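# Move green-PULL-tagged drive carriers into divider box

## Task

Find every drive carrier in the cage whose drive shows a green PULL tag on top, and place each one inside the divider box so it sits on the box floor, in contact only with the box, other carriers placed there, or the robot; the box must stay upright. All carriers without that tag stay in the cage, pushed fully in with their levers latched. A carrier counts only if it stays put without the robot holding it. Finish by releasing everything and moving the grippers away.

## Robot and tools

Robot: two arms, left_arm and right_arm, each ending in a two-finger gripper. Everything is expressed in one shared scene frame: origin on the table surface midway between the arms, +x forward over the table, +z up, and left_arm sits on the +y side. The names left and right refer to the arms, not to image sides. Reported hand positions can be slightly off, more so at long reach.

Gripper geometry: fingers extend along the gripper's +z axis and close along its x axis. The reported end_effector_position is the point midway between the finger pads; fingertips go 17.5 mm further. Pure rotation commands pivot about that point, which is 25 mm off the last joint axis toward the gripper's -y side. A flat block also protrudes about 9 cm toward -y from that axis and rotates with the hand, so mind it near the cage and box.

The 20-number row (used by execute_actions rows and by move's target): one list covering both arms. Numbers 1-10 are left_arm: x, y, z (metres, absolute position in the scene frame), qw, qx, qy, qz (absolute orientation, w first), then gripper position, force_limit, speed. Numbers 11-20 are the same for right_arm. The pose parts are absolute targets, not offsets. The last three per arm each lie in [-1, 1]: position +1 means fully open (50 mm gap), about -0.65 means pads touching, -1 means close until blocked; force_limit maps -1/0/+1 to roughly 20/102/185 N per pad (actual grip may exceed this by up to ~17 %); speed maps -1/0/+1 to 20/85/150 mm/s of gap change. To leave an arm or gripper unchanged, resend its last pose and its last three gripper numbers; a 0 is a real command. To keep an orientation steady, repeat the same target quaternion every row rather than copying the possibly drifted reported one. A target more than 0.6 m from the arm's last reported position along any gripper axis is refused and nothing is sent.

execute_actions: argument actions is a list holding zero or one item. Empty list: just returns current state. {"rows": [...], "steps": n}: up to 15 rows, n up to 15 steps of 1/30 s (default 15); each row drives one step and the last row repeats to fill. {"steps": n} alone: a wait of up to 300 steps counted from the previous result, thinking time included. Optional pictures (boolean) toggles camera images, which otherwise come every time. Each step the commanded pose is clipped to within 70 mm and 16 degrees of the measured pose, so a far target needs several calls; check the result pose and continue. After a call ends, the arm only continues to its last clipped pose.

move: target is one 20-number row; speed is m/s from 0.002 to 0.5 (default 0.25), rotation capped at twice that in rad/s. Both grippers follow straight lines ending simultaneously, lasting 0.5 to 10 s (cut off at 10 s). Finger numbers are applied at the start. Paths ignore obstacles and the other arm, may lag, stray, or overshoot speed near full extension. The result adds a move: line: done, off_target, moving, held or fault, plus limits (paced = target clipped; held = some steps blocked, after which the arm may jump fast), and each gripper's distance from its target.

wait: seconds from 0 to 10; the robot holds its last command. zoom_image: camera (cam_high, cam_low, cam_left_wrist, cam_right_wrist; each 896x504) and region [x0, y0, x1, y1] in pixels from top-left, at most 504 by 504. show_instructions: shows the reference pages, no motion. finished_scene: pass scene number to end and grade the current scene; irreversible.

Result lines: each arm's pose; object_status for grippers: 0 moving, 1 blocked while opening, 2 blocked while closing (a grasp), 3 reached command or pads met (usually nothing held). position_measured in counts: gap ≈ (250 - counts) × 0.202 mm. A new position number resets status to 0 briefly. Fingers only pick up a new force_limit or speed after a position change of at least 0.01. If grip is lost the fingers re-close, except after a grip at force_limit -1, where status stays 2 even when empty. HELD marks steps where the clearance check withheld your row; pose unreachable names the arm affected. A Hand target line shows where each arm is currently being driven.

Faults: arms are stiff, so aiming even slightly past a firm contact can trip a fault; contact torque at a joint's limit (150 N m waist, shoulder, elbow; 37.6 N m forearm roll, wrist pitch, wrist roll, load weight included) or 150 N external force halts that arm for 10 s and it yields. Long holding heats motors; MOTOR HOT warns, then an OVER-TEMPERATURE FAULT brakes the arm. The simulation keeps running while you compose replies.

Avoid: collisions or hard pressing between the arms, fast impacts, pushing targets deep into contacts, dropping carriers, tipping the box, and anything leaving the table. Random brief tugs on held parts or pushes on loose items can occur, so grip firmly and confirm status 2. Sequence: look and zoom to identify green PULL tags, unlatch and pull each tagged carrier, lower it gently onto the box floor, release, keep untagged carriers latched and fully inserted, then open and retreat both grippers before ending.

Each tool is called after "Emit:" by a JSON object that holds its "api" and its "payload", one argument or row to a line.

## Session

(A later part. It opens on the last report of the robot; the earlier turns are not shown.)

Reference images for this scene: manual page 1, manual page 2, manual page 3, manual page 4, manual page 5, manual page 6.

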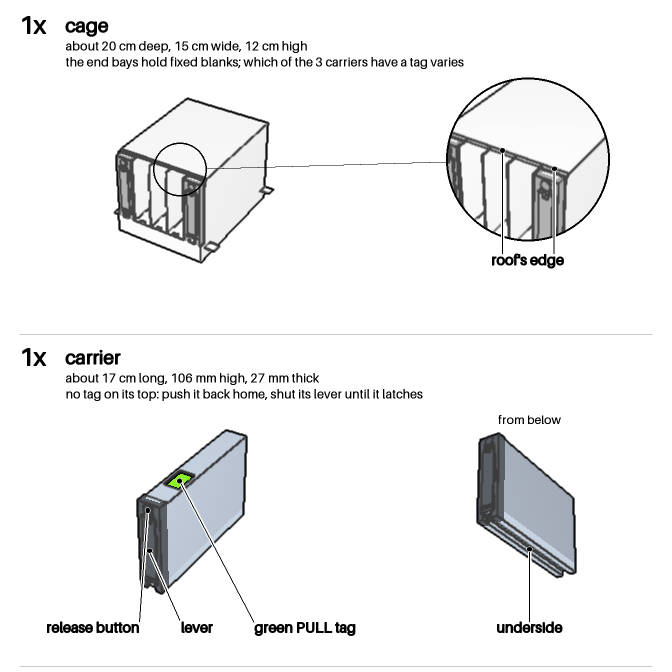

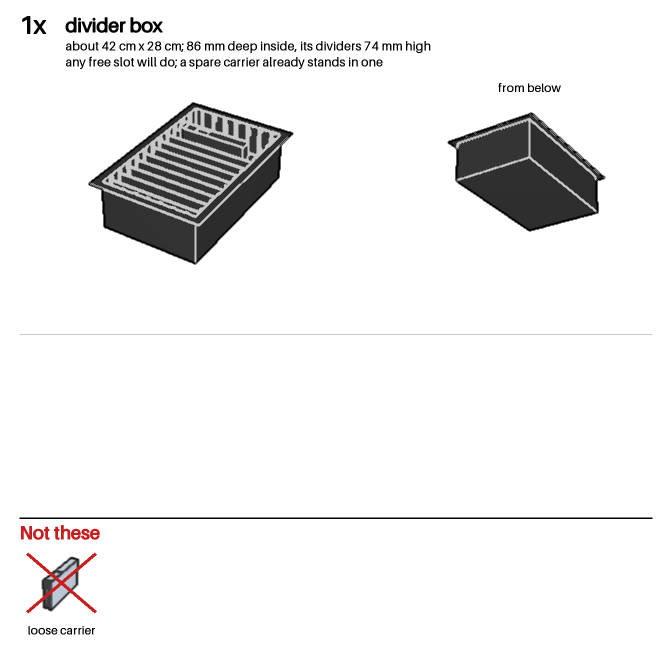

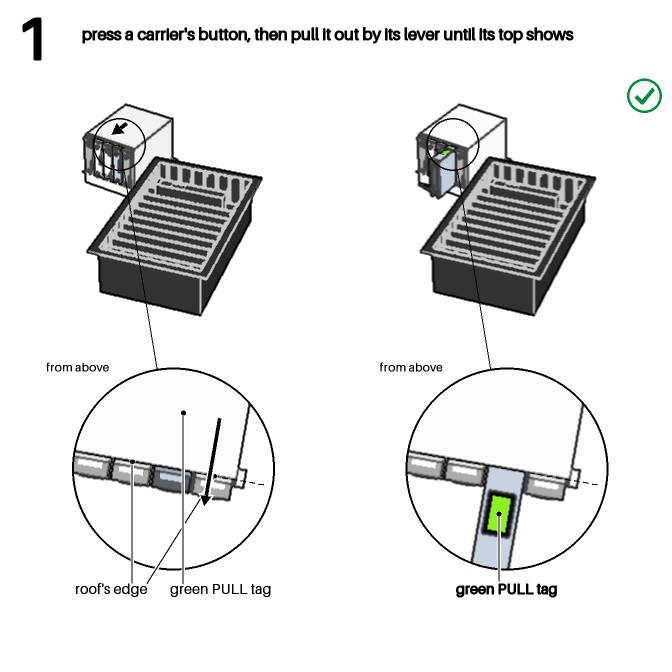

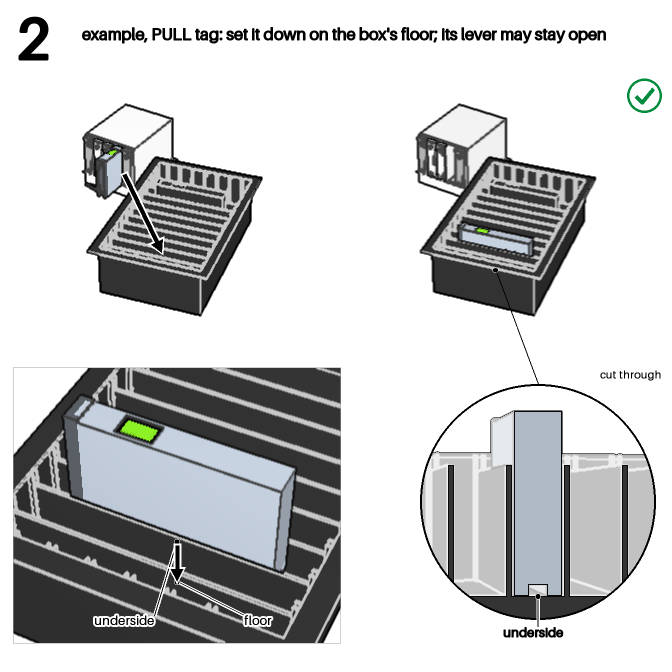

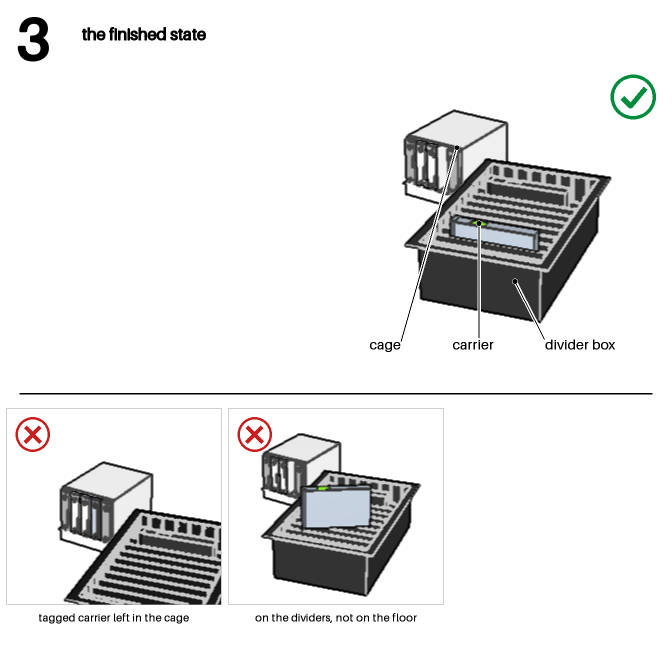

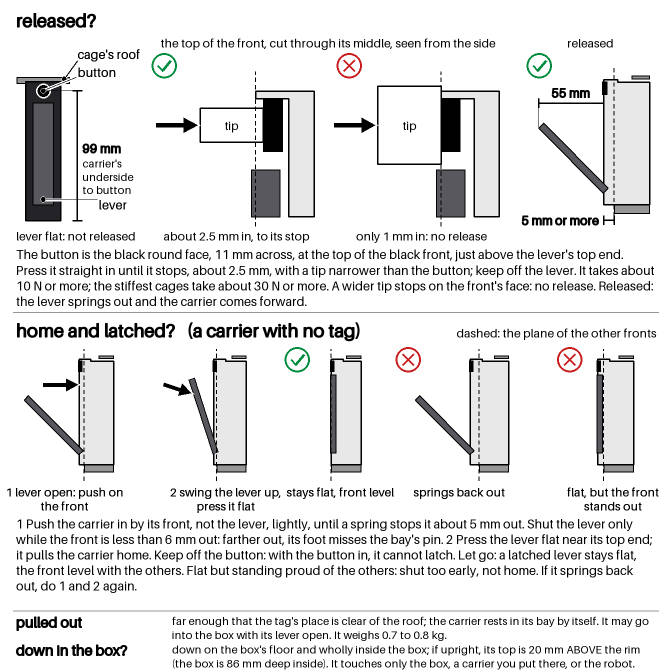

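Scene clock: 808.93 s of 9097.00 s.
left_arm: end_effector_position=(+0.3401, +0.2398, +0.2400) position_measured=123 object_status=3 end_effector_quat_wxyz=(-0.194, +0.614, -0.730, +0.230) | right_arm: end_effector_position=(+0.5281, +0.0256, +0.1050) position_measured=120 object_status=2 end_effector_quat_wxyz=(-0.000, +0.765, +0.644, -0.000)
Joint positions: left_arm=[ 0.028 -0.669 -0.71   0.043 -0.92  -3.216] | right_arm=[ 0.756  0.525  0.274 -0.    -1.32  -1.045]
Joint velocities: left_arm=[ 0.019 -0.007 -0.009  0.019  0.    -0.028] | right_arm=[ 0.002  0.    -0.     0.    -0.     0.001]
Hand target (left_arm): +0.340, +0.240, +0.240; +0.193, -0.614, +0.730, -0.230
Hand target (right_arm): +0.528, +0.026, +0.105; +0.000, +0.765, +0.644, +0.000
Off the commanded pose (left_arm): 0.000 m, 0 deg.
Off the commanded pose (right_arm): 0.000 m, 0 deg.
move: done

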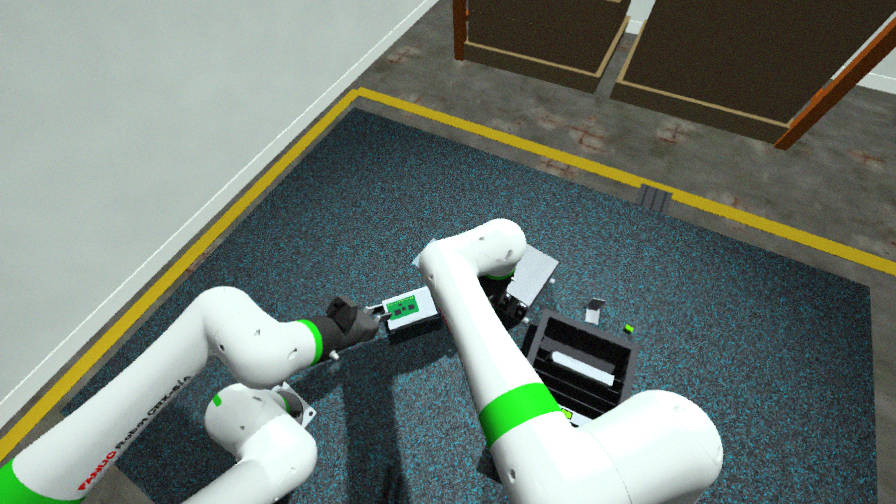

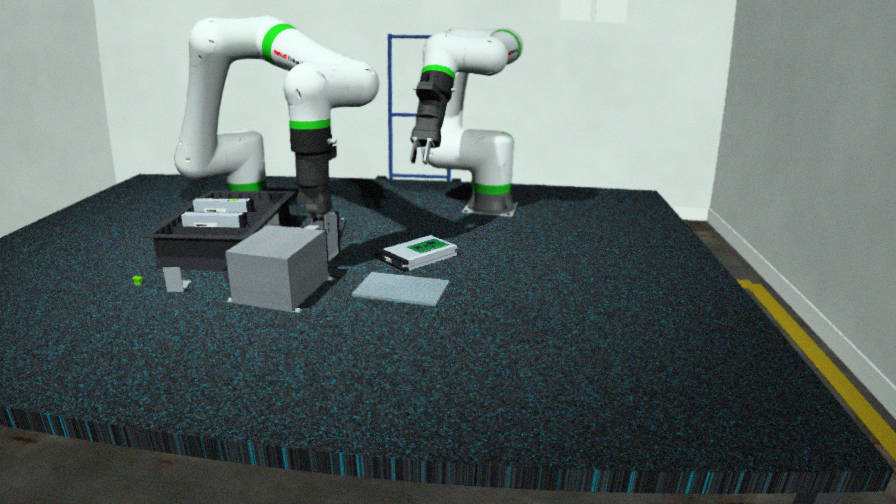

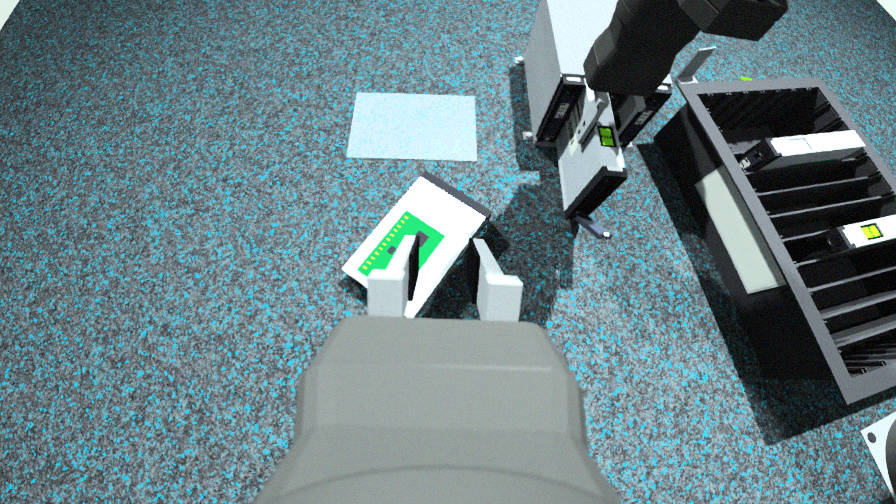

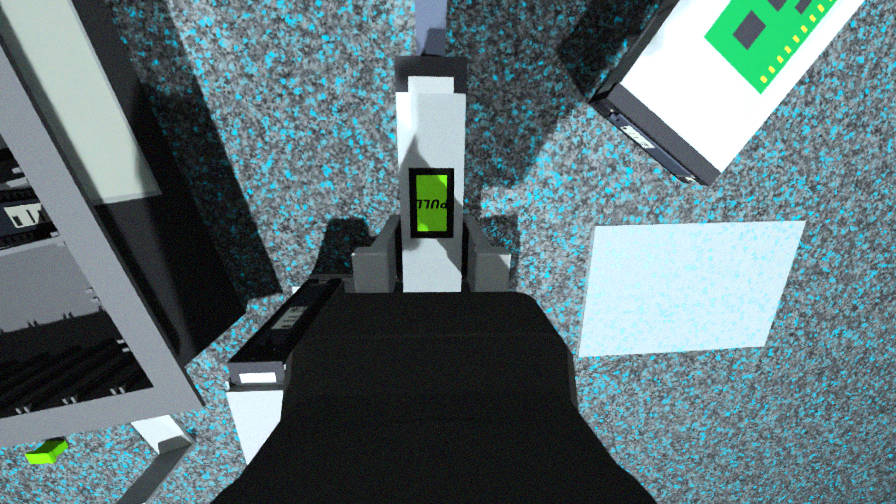

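Emit:
{"api": "execute_actions", "payload": {
  "actions": []
}}

Scene clock: 821.00 s of 9097.00 s.
left_arm: end_effector_position=(+0.3400, +0.2399, +0.2400) position_measured=123 object_status=3 end_effector_quat_wxyz=(-0.193, +0.614, -0.730, +0.230) | right_arm: end_effector_position=(+0.5281, +0.0256, +0.1050) position_measured=120 object_status=2 end_effector_quat_wxyz=(+0.000, +0.765, +0.644, -0.000)
Joint positions: left_arm=[ 0.029 -0.669 -0.711  0.044 -0.92  -3.218] | right_arm=[ 0.756  0.525  0.274  0.    -1.32  -1.045]
Joint velocities: left_arm=[-0.    -0.     0.     0.     0.003 -0.   ] | right_arm=[ 0.    -0.     0.    -0.     0.001  0.   ]
Hand target (left_arm): +0.340, +0.240, +0.240; +0.193, -0.614, +0.730, -0.230
Hand target (right_arm): +0.528, +0.026, +0.105; +0.000, +0.765, +0.644, +0.000
Off the commanded pose (left_arm): 0.000 m, 0 deg.
Off the commanded pose (right_arm): 0.000 m, 0 deg.
Steps of this call (steps 1 to 90: nothing new was sent; then 9.07 s passed at rest). Readings (end_effector_position | what the end effector reports):
1: left_arm (+0.3400, +0.2398, +0.2400) | right_arm (+0.5281, +0.0256, +0.1050) | left_arm position_measured=123 object_status=3 | right_arm position_measured=120 object_status=2
2: left_arm (+0.3400, +0.2398, +0.2400) | right_arm (+0.5281, +0.0256, +0.1050) | left_arm position_measured=123 object_status=3 | right_arm position_measured=120 object_status=2
4: left_arm (+0.3400, +0.2398, +0.2400) | right_arm (+0.5281, +0.0256, +0.1050) | left_arm position_measured=123 object_status=3 | right_arm position_measured=120 object_status=2
8: left_arm (+0.3400, +0.2399, +0.2400) | right_arm (+0.5281, +0.0256, +0.1050) | left_arm position_measured=123 object_status=3 | right_arm position_measured=120 object_status=2
90: the state above

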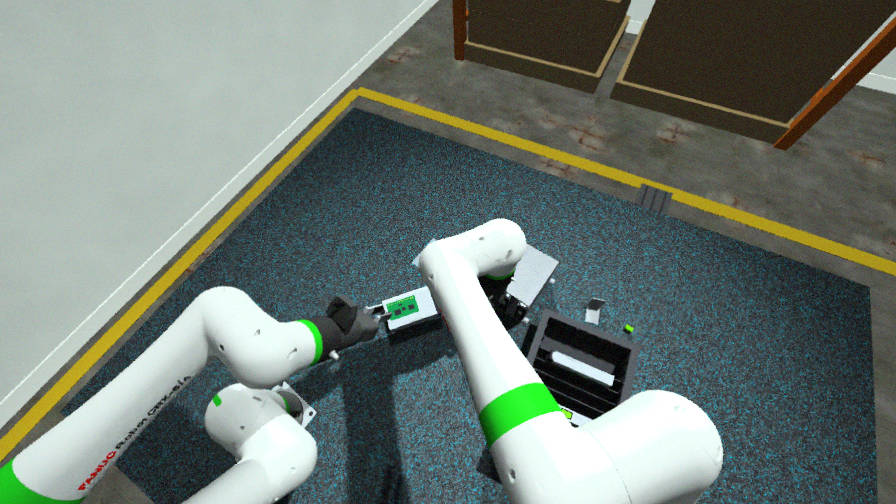

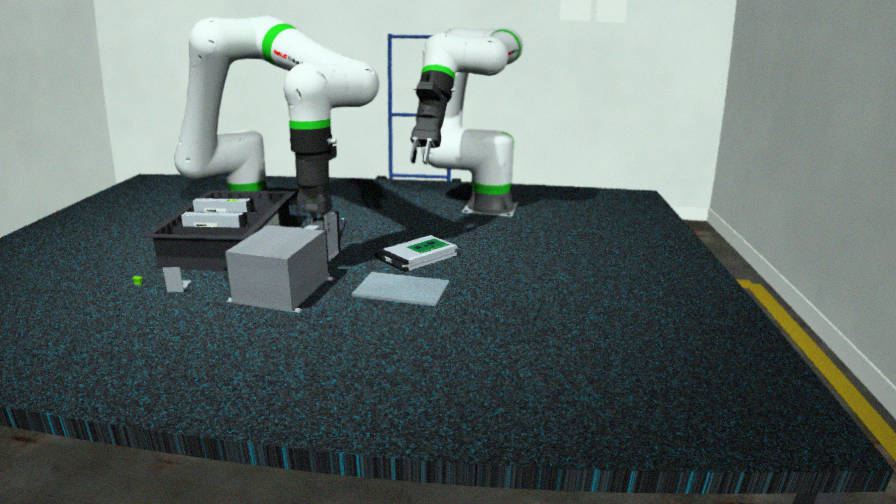

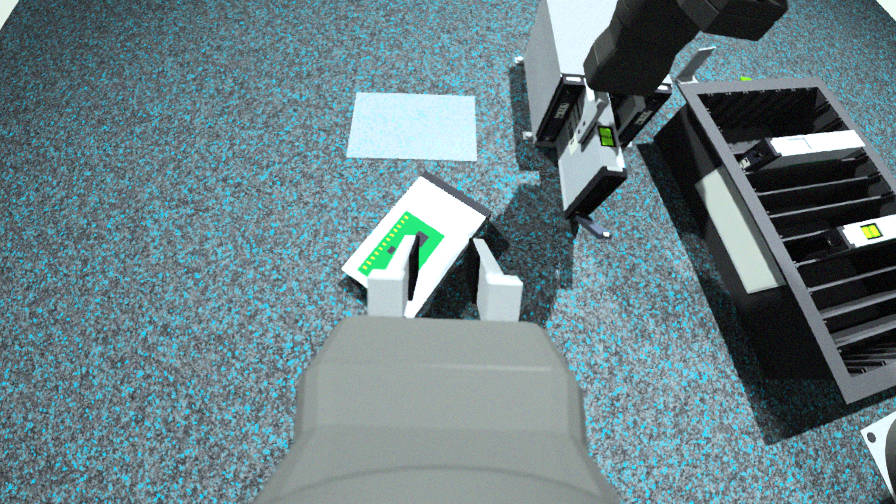

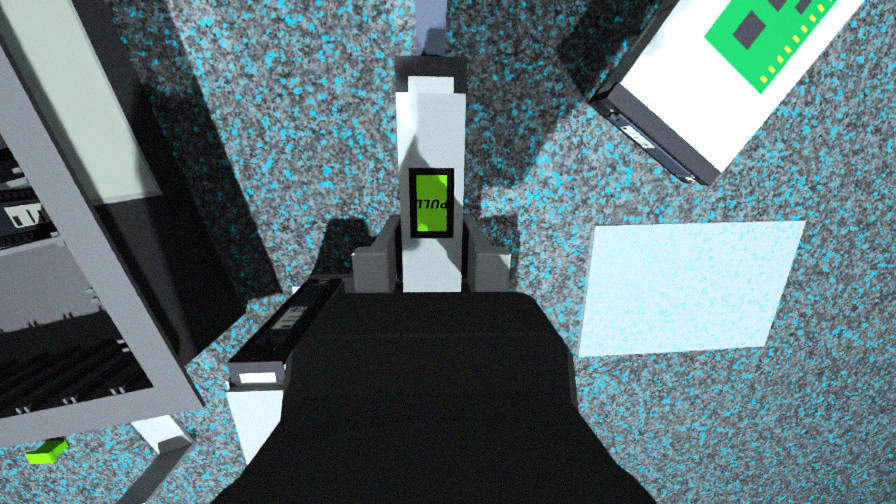

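Emit:
{"api": "move", "payload": {
  "target": [0.34,0.24,0.24,0.1938,-0.6145,0.7298,-0.2301,0.2,-0.25,0.5, 0.4759,0.0346,0.105,0,0.7649,0.6441,0,-1,-0.4,0.3],
  "speed": 0.025
}}

Scene clock: 825.00 s of 9097.00 s.
left_arm: end_effector_position=(+0.3400, +0.2400, +0.2400) position_measured=123 object_status=3 end_effector_quat_wxyz=(-0.194, +0.614, -0.730, +0.230) | right_arm: end_effector_position=(+0.4760, +0.0345, +0.1050) position_measured=120 object_status=2 end_effector_quat_wxyz=(+0.000, +0.765, +0.644, +0.000)
Joint positions: left_arm=[ 0.029 -0.669 -0.711  0.042 -0.92  -3.216] | right_arm=[ 0.834  0.441  0.151  0.    -1.281 -1.122]
Joint velocities: left_arm=[-0.002 -0.    -0.     0.     0.001 -0.001] | right_arm=[ 0.002 -0.002 -0.003 -0.     0.001 -0.002]
Hand target (left_arm): +0.340, +0.240, +0.240; +0.194, -0.614, +0.730, -0.230
Hand target (right_arm): +0.476, +0.035, +0.105; +0.000, +0.765, +0.644, +0.000
Off the commanded pose (left_arm): 0.000 m, 0 deg.
Off the commanded pose (right_arm): 0.000 m, 0 deg.
move: done

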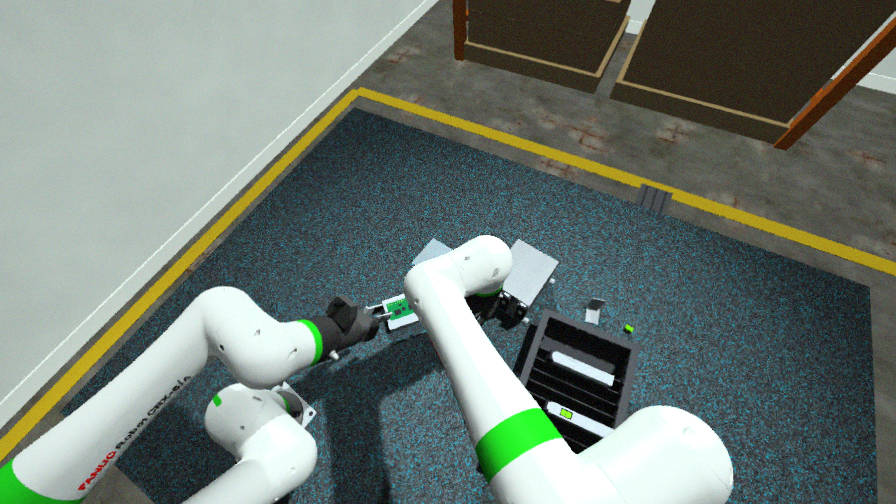

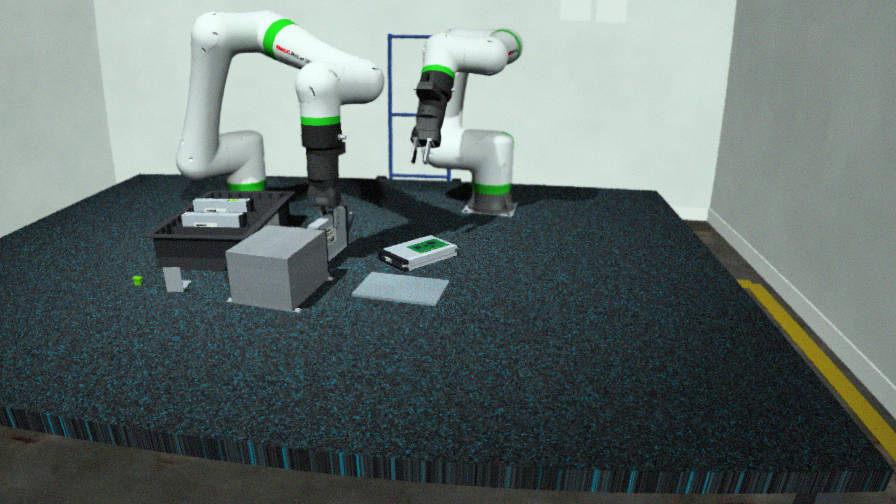

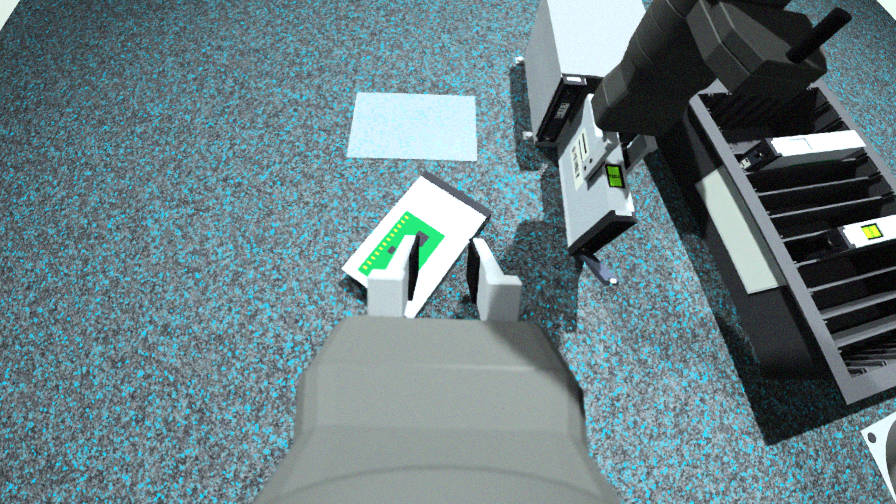

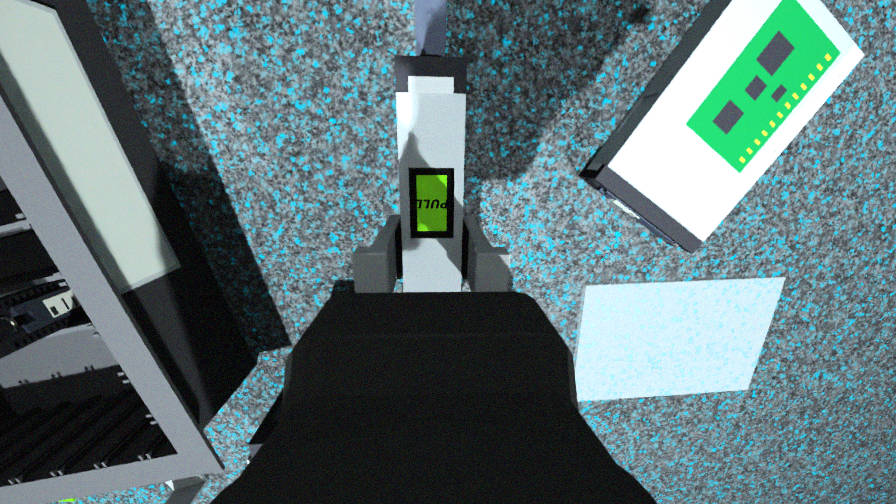

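Emit:
{"api": "zoom_image", "payload": {
  "camera": "cam_left_wrist",
  "region": [520,60,680,200]
}}

Region (520, 60, 680, 200) of cam_left_wrist's 896x504 image, scaled by 3.150, with more detail than that image has; it fills the top 441 rows of this view, and the rest is white.

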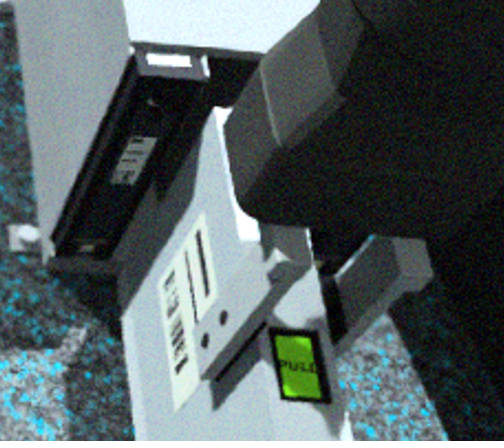

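Emit:
{"api": "move", "payload": {
  "target": [0.34,0.24,0.24,0.1938,-0.6145,0.7298,-0.2301,0.2,-0.25,0.5, 0.4680,0.0360,0.108,0,0.7649,0.6441,0,-1,-0.4,0.3],
  "speed": 0.02
}}

Emit:
{"api": "move", "payload": {
  "target": [0.34,0.24,0.24,0.1938,-0.6145,0.7298,-0.2301,0.2,-0.25,0.5, 0.4680,0.0360,0.24,0,0.7649,0.6441,0,-1,-0.4,0.3],
  "speed": 0.08
}}

Scene clock: 830.10 s of 9097.00 s.
left_arm: end_effector_position=(+0.3400, +0.2400, +0.2400) position_measured=123 object_status=3 end_effector_quat_wxyz=(-0.194, +0.614, -0.730, +0.230) | right_arm: end_effector_position=(+0.4681, +0.0360, +0.1080) position_measured=120 object_status=2 end_effector_quat_wxyz=(+0.000, +0.765, +0.644, +0.000)
Joint positions: left_arm=[ 0.029 -0.669 -0.711  0.042 -0.92  -3.216] | right_arm=[ 0.846  0.427  0.139  0.    -1.283 -1.134]
Joint velocities: left_arm=[-0.    -0.    -0.    -0.002 -0.002  0.   ] | right_arm=[ 0.    -0.002 -0.002  0.    -0.    -0.002]
Hand target (left_arm): +0.340, +0.240, +0.240; +0.194, -0.614, +0.730, -0.230
Hand target (right_arm): +0.468, +0.036, +0.108; +0.000, +0.765, +0.644, +0.000
Off the commanded pose (left_arm): 0.000 m, 0 deg.
Off the commanded pose (right_arm): 0.000 m, 0 deg.
After step 90, 1.40 s passed at rest.
move: done

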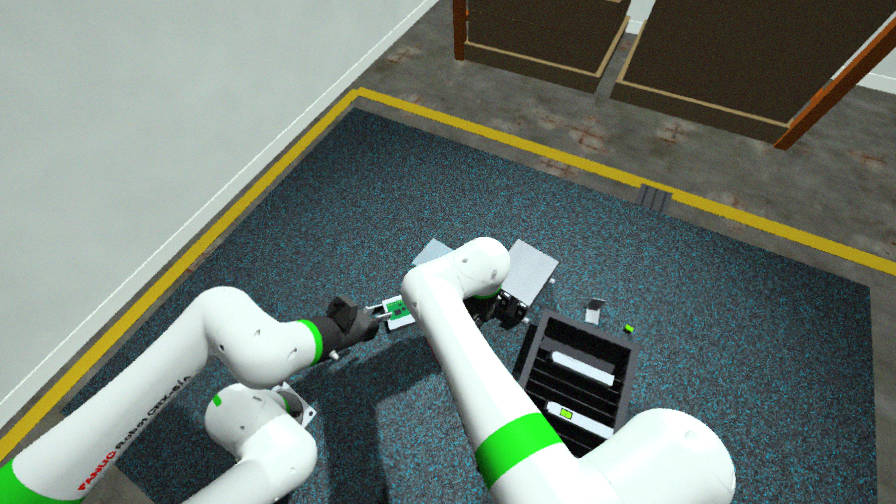

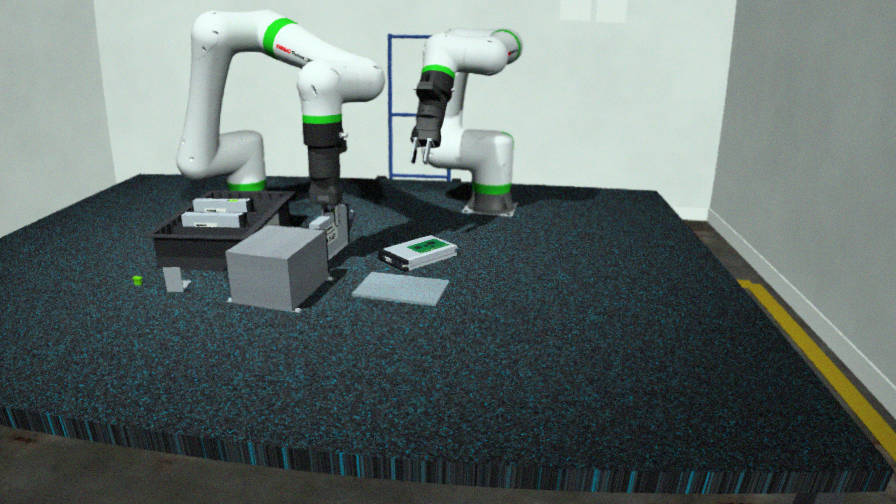

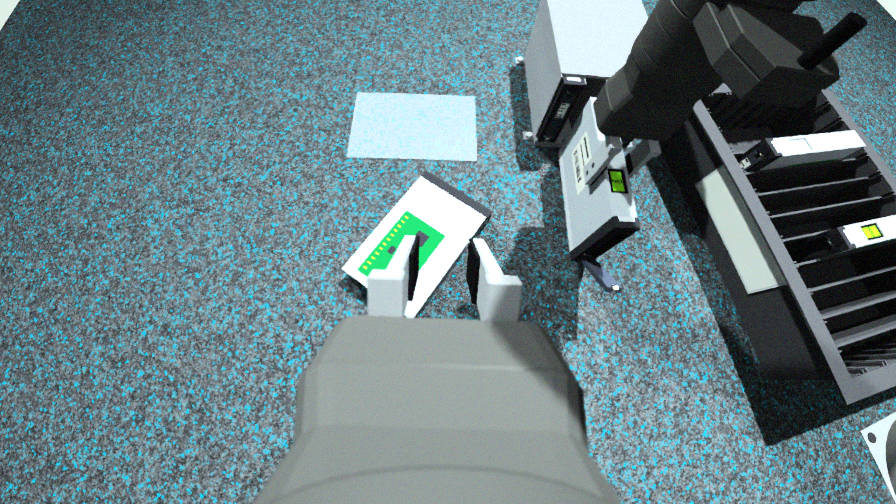

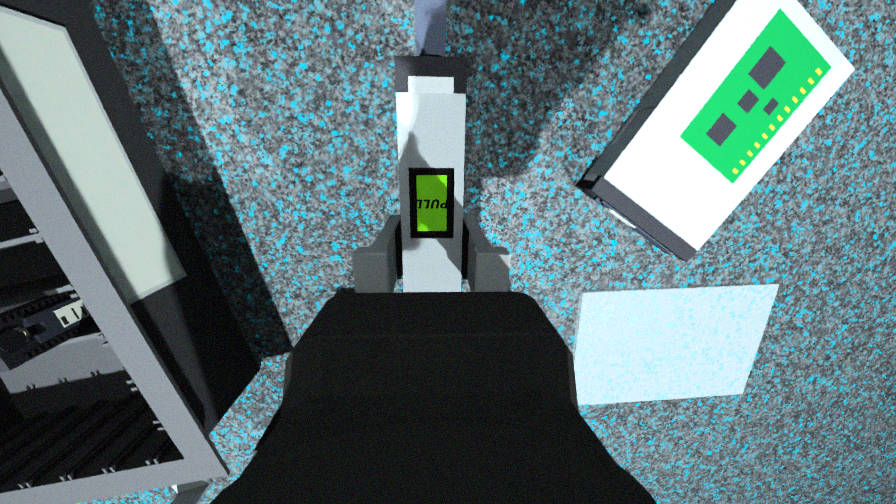

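Scene clock: 832.13 s of 9097.00 s.
left_arm: end_effector_position=(+0.3400, +0.2400, +0.2400) position_measured=123 object_status=3 end_effector_quat_wxyz=(-0.194, +0.614, -0.730, +0.230) | right_arm: end_effector_position=(+0.4680, +0.0361, +0.2401) position_measured=120 object_status=2 end_effector_quat_wxyz=(-0.000, +0.765, +0.644, +0.000)
Joint positions: left_arm=[ 0.029 -0.669 -0.711  0.042 -0.92  -3.216] | right_arm=[ 0.846  0.38   0.385  0.    -1.576 -1.135]
Joint velocities: left_arm=[ 0.     0.    -0.     0.    -0.001 -0.001] | right_arm=[ 0.001  0.004  0.002 -0.001 -0.002  0.001]
Hand target (left_arm): +0.340, +0.240, +0.240; +0.194, -0.614, +0.730, -0.230
Hand target (right_arm): +0.468, +0.036, +0.240; +0.000, +0.765, +0.644, +0.000
Off the commanded pose (left_arm): 0.000 m, 0 deg.
Off the commanded pose (right_arm): 0.000 m, 0 deg.
move: done

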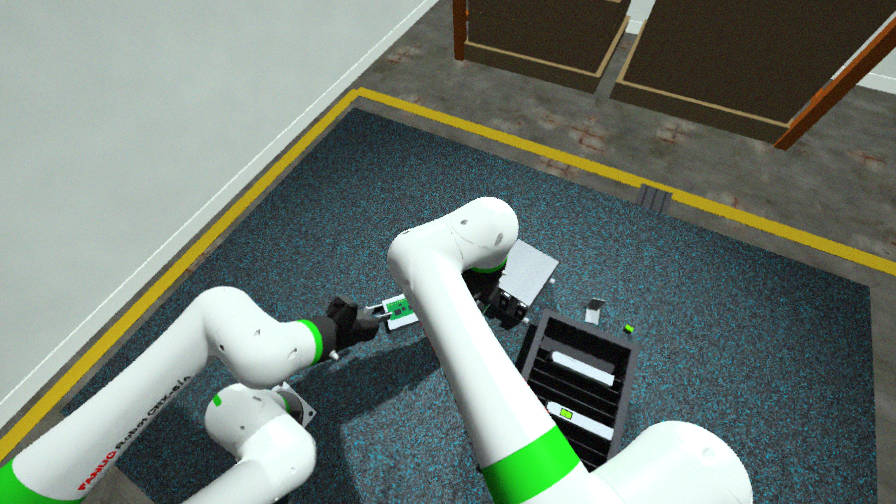

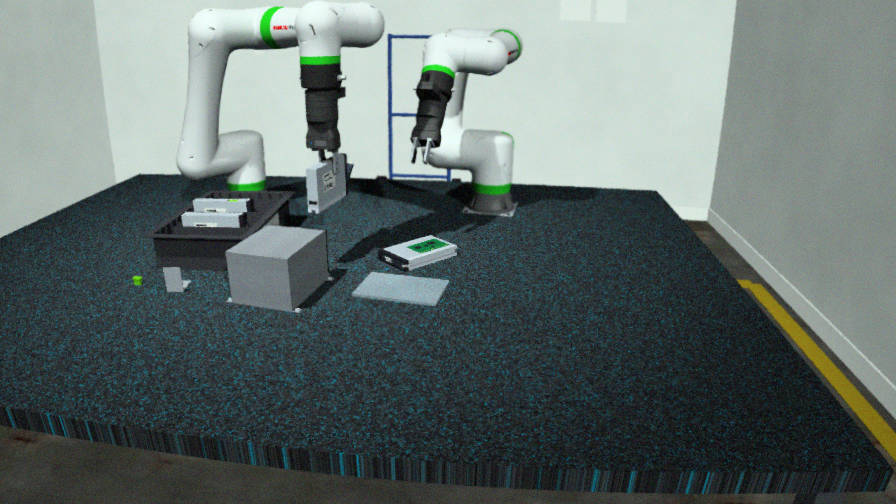

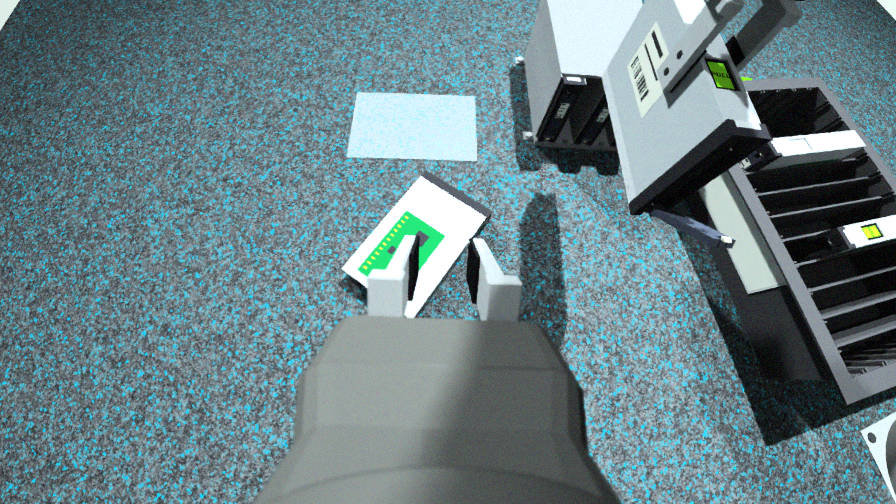

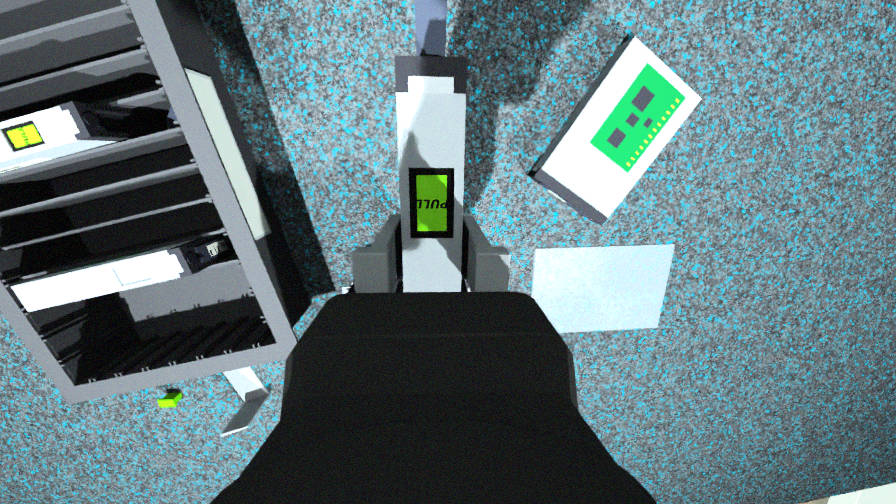

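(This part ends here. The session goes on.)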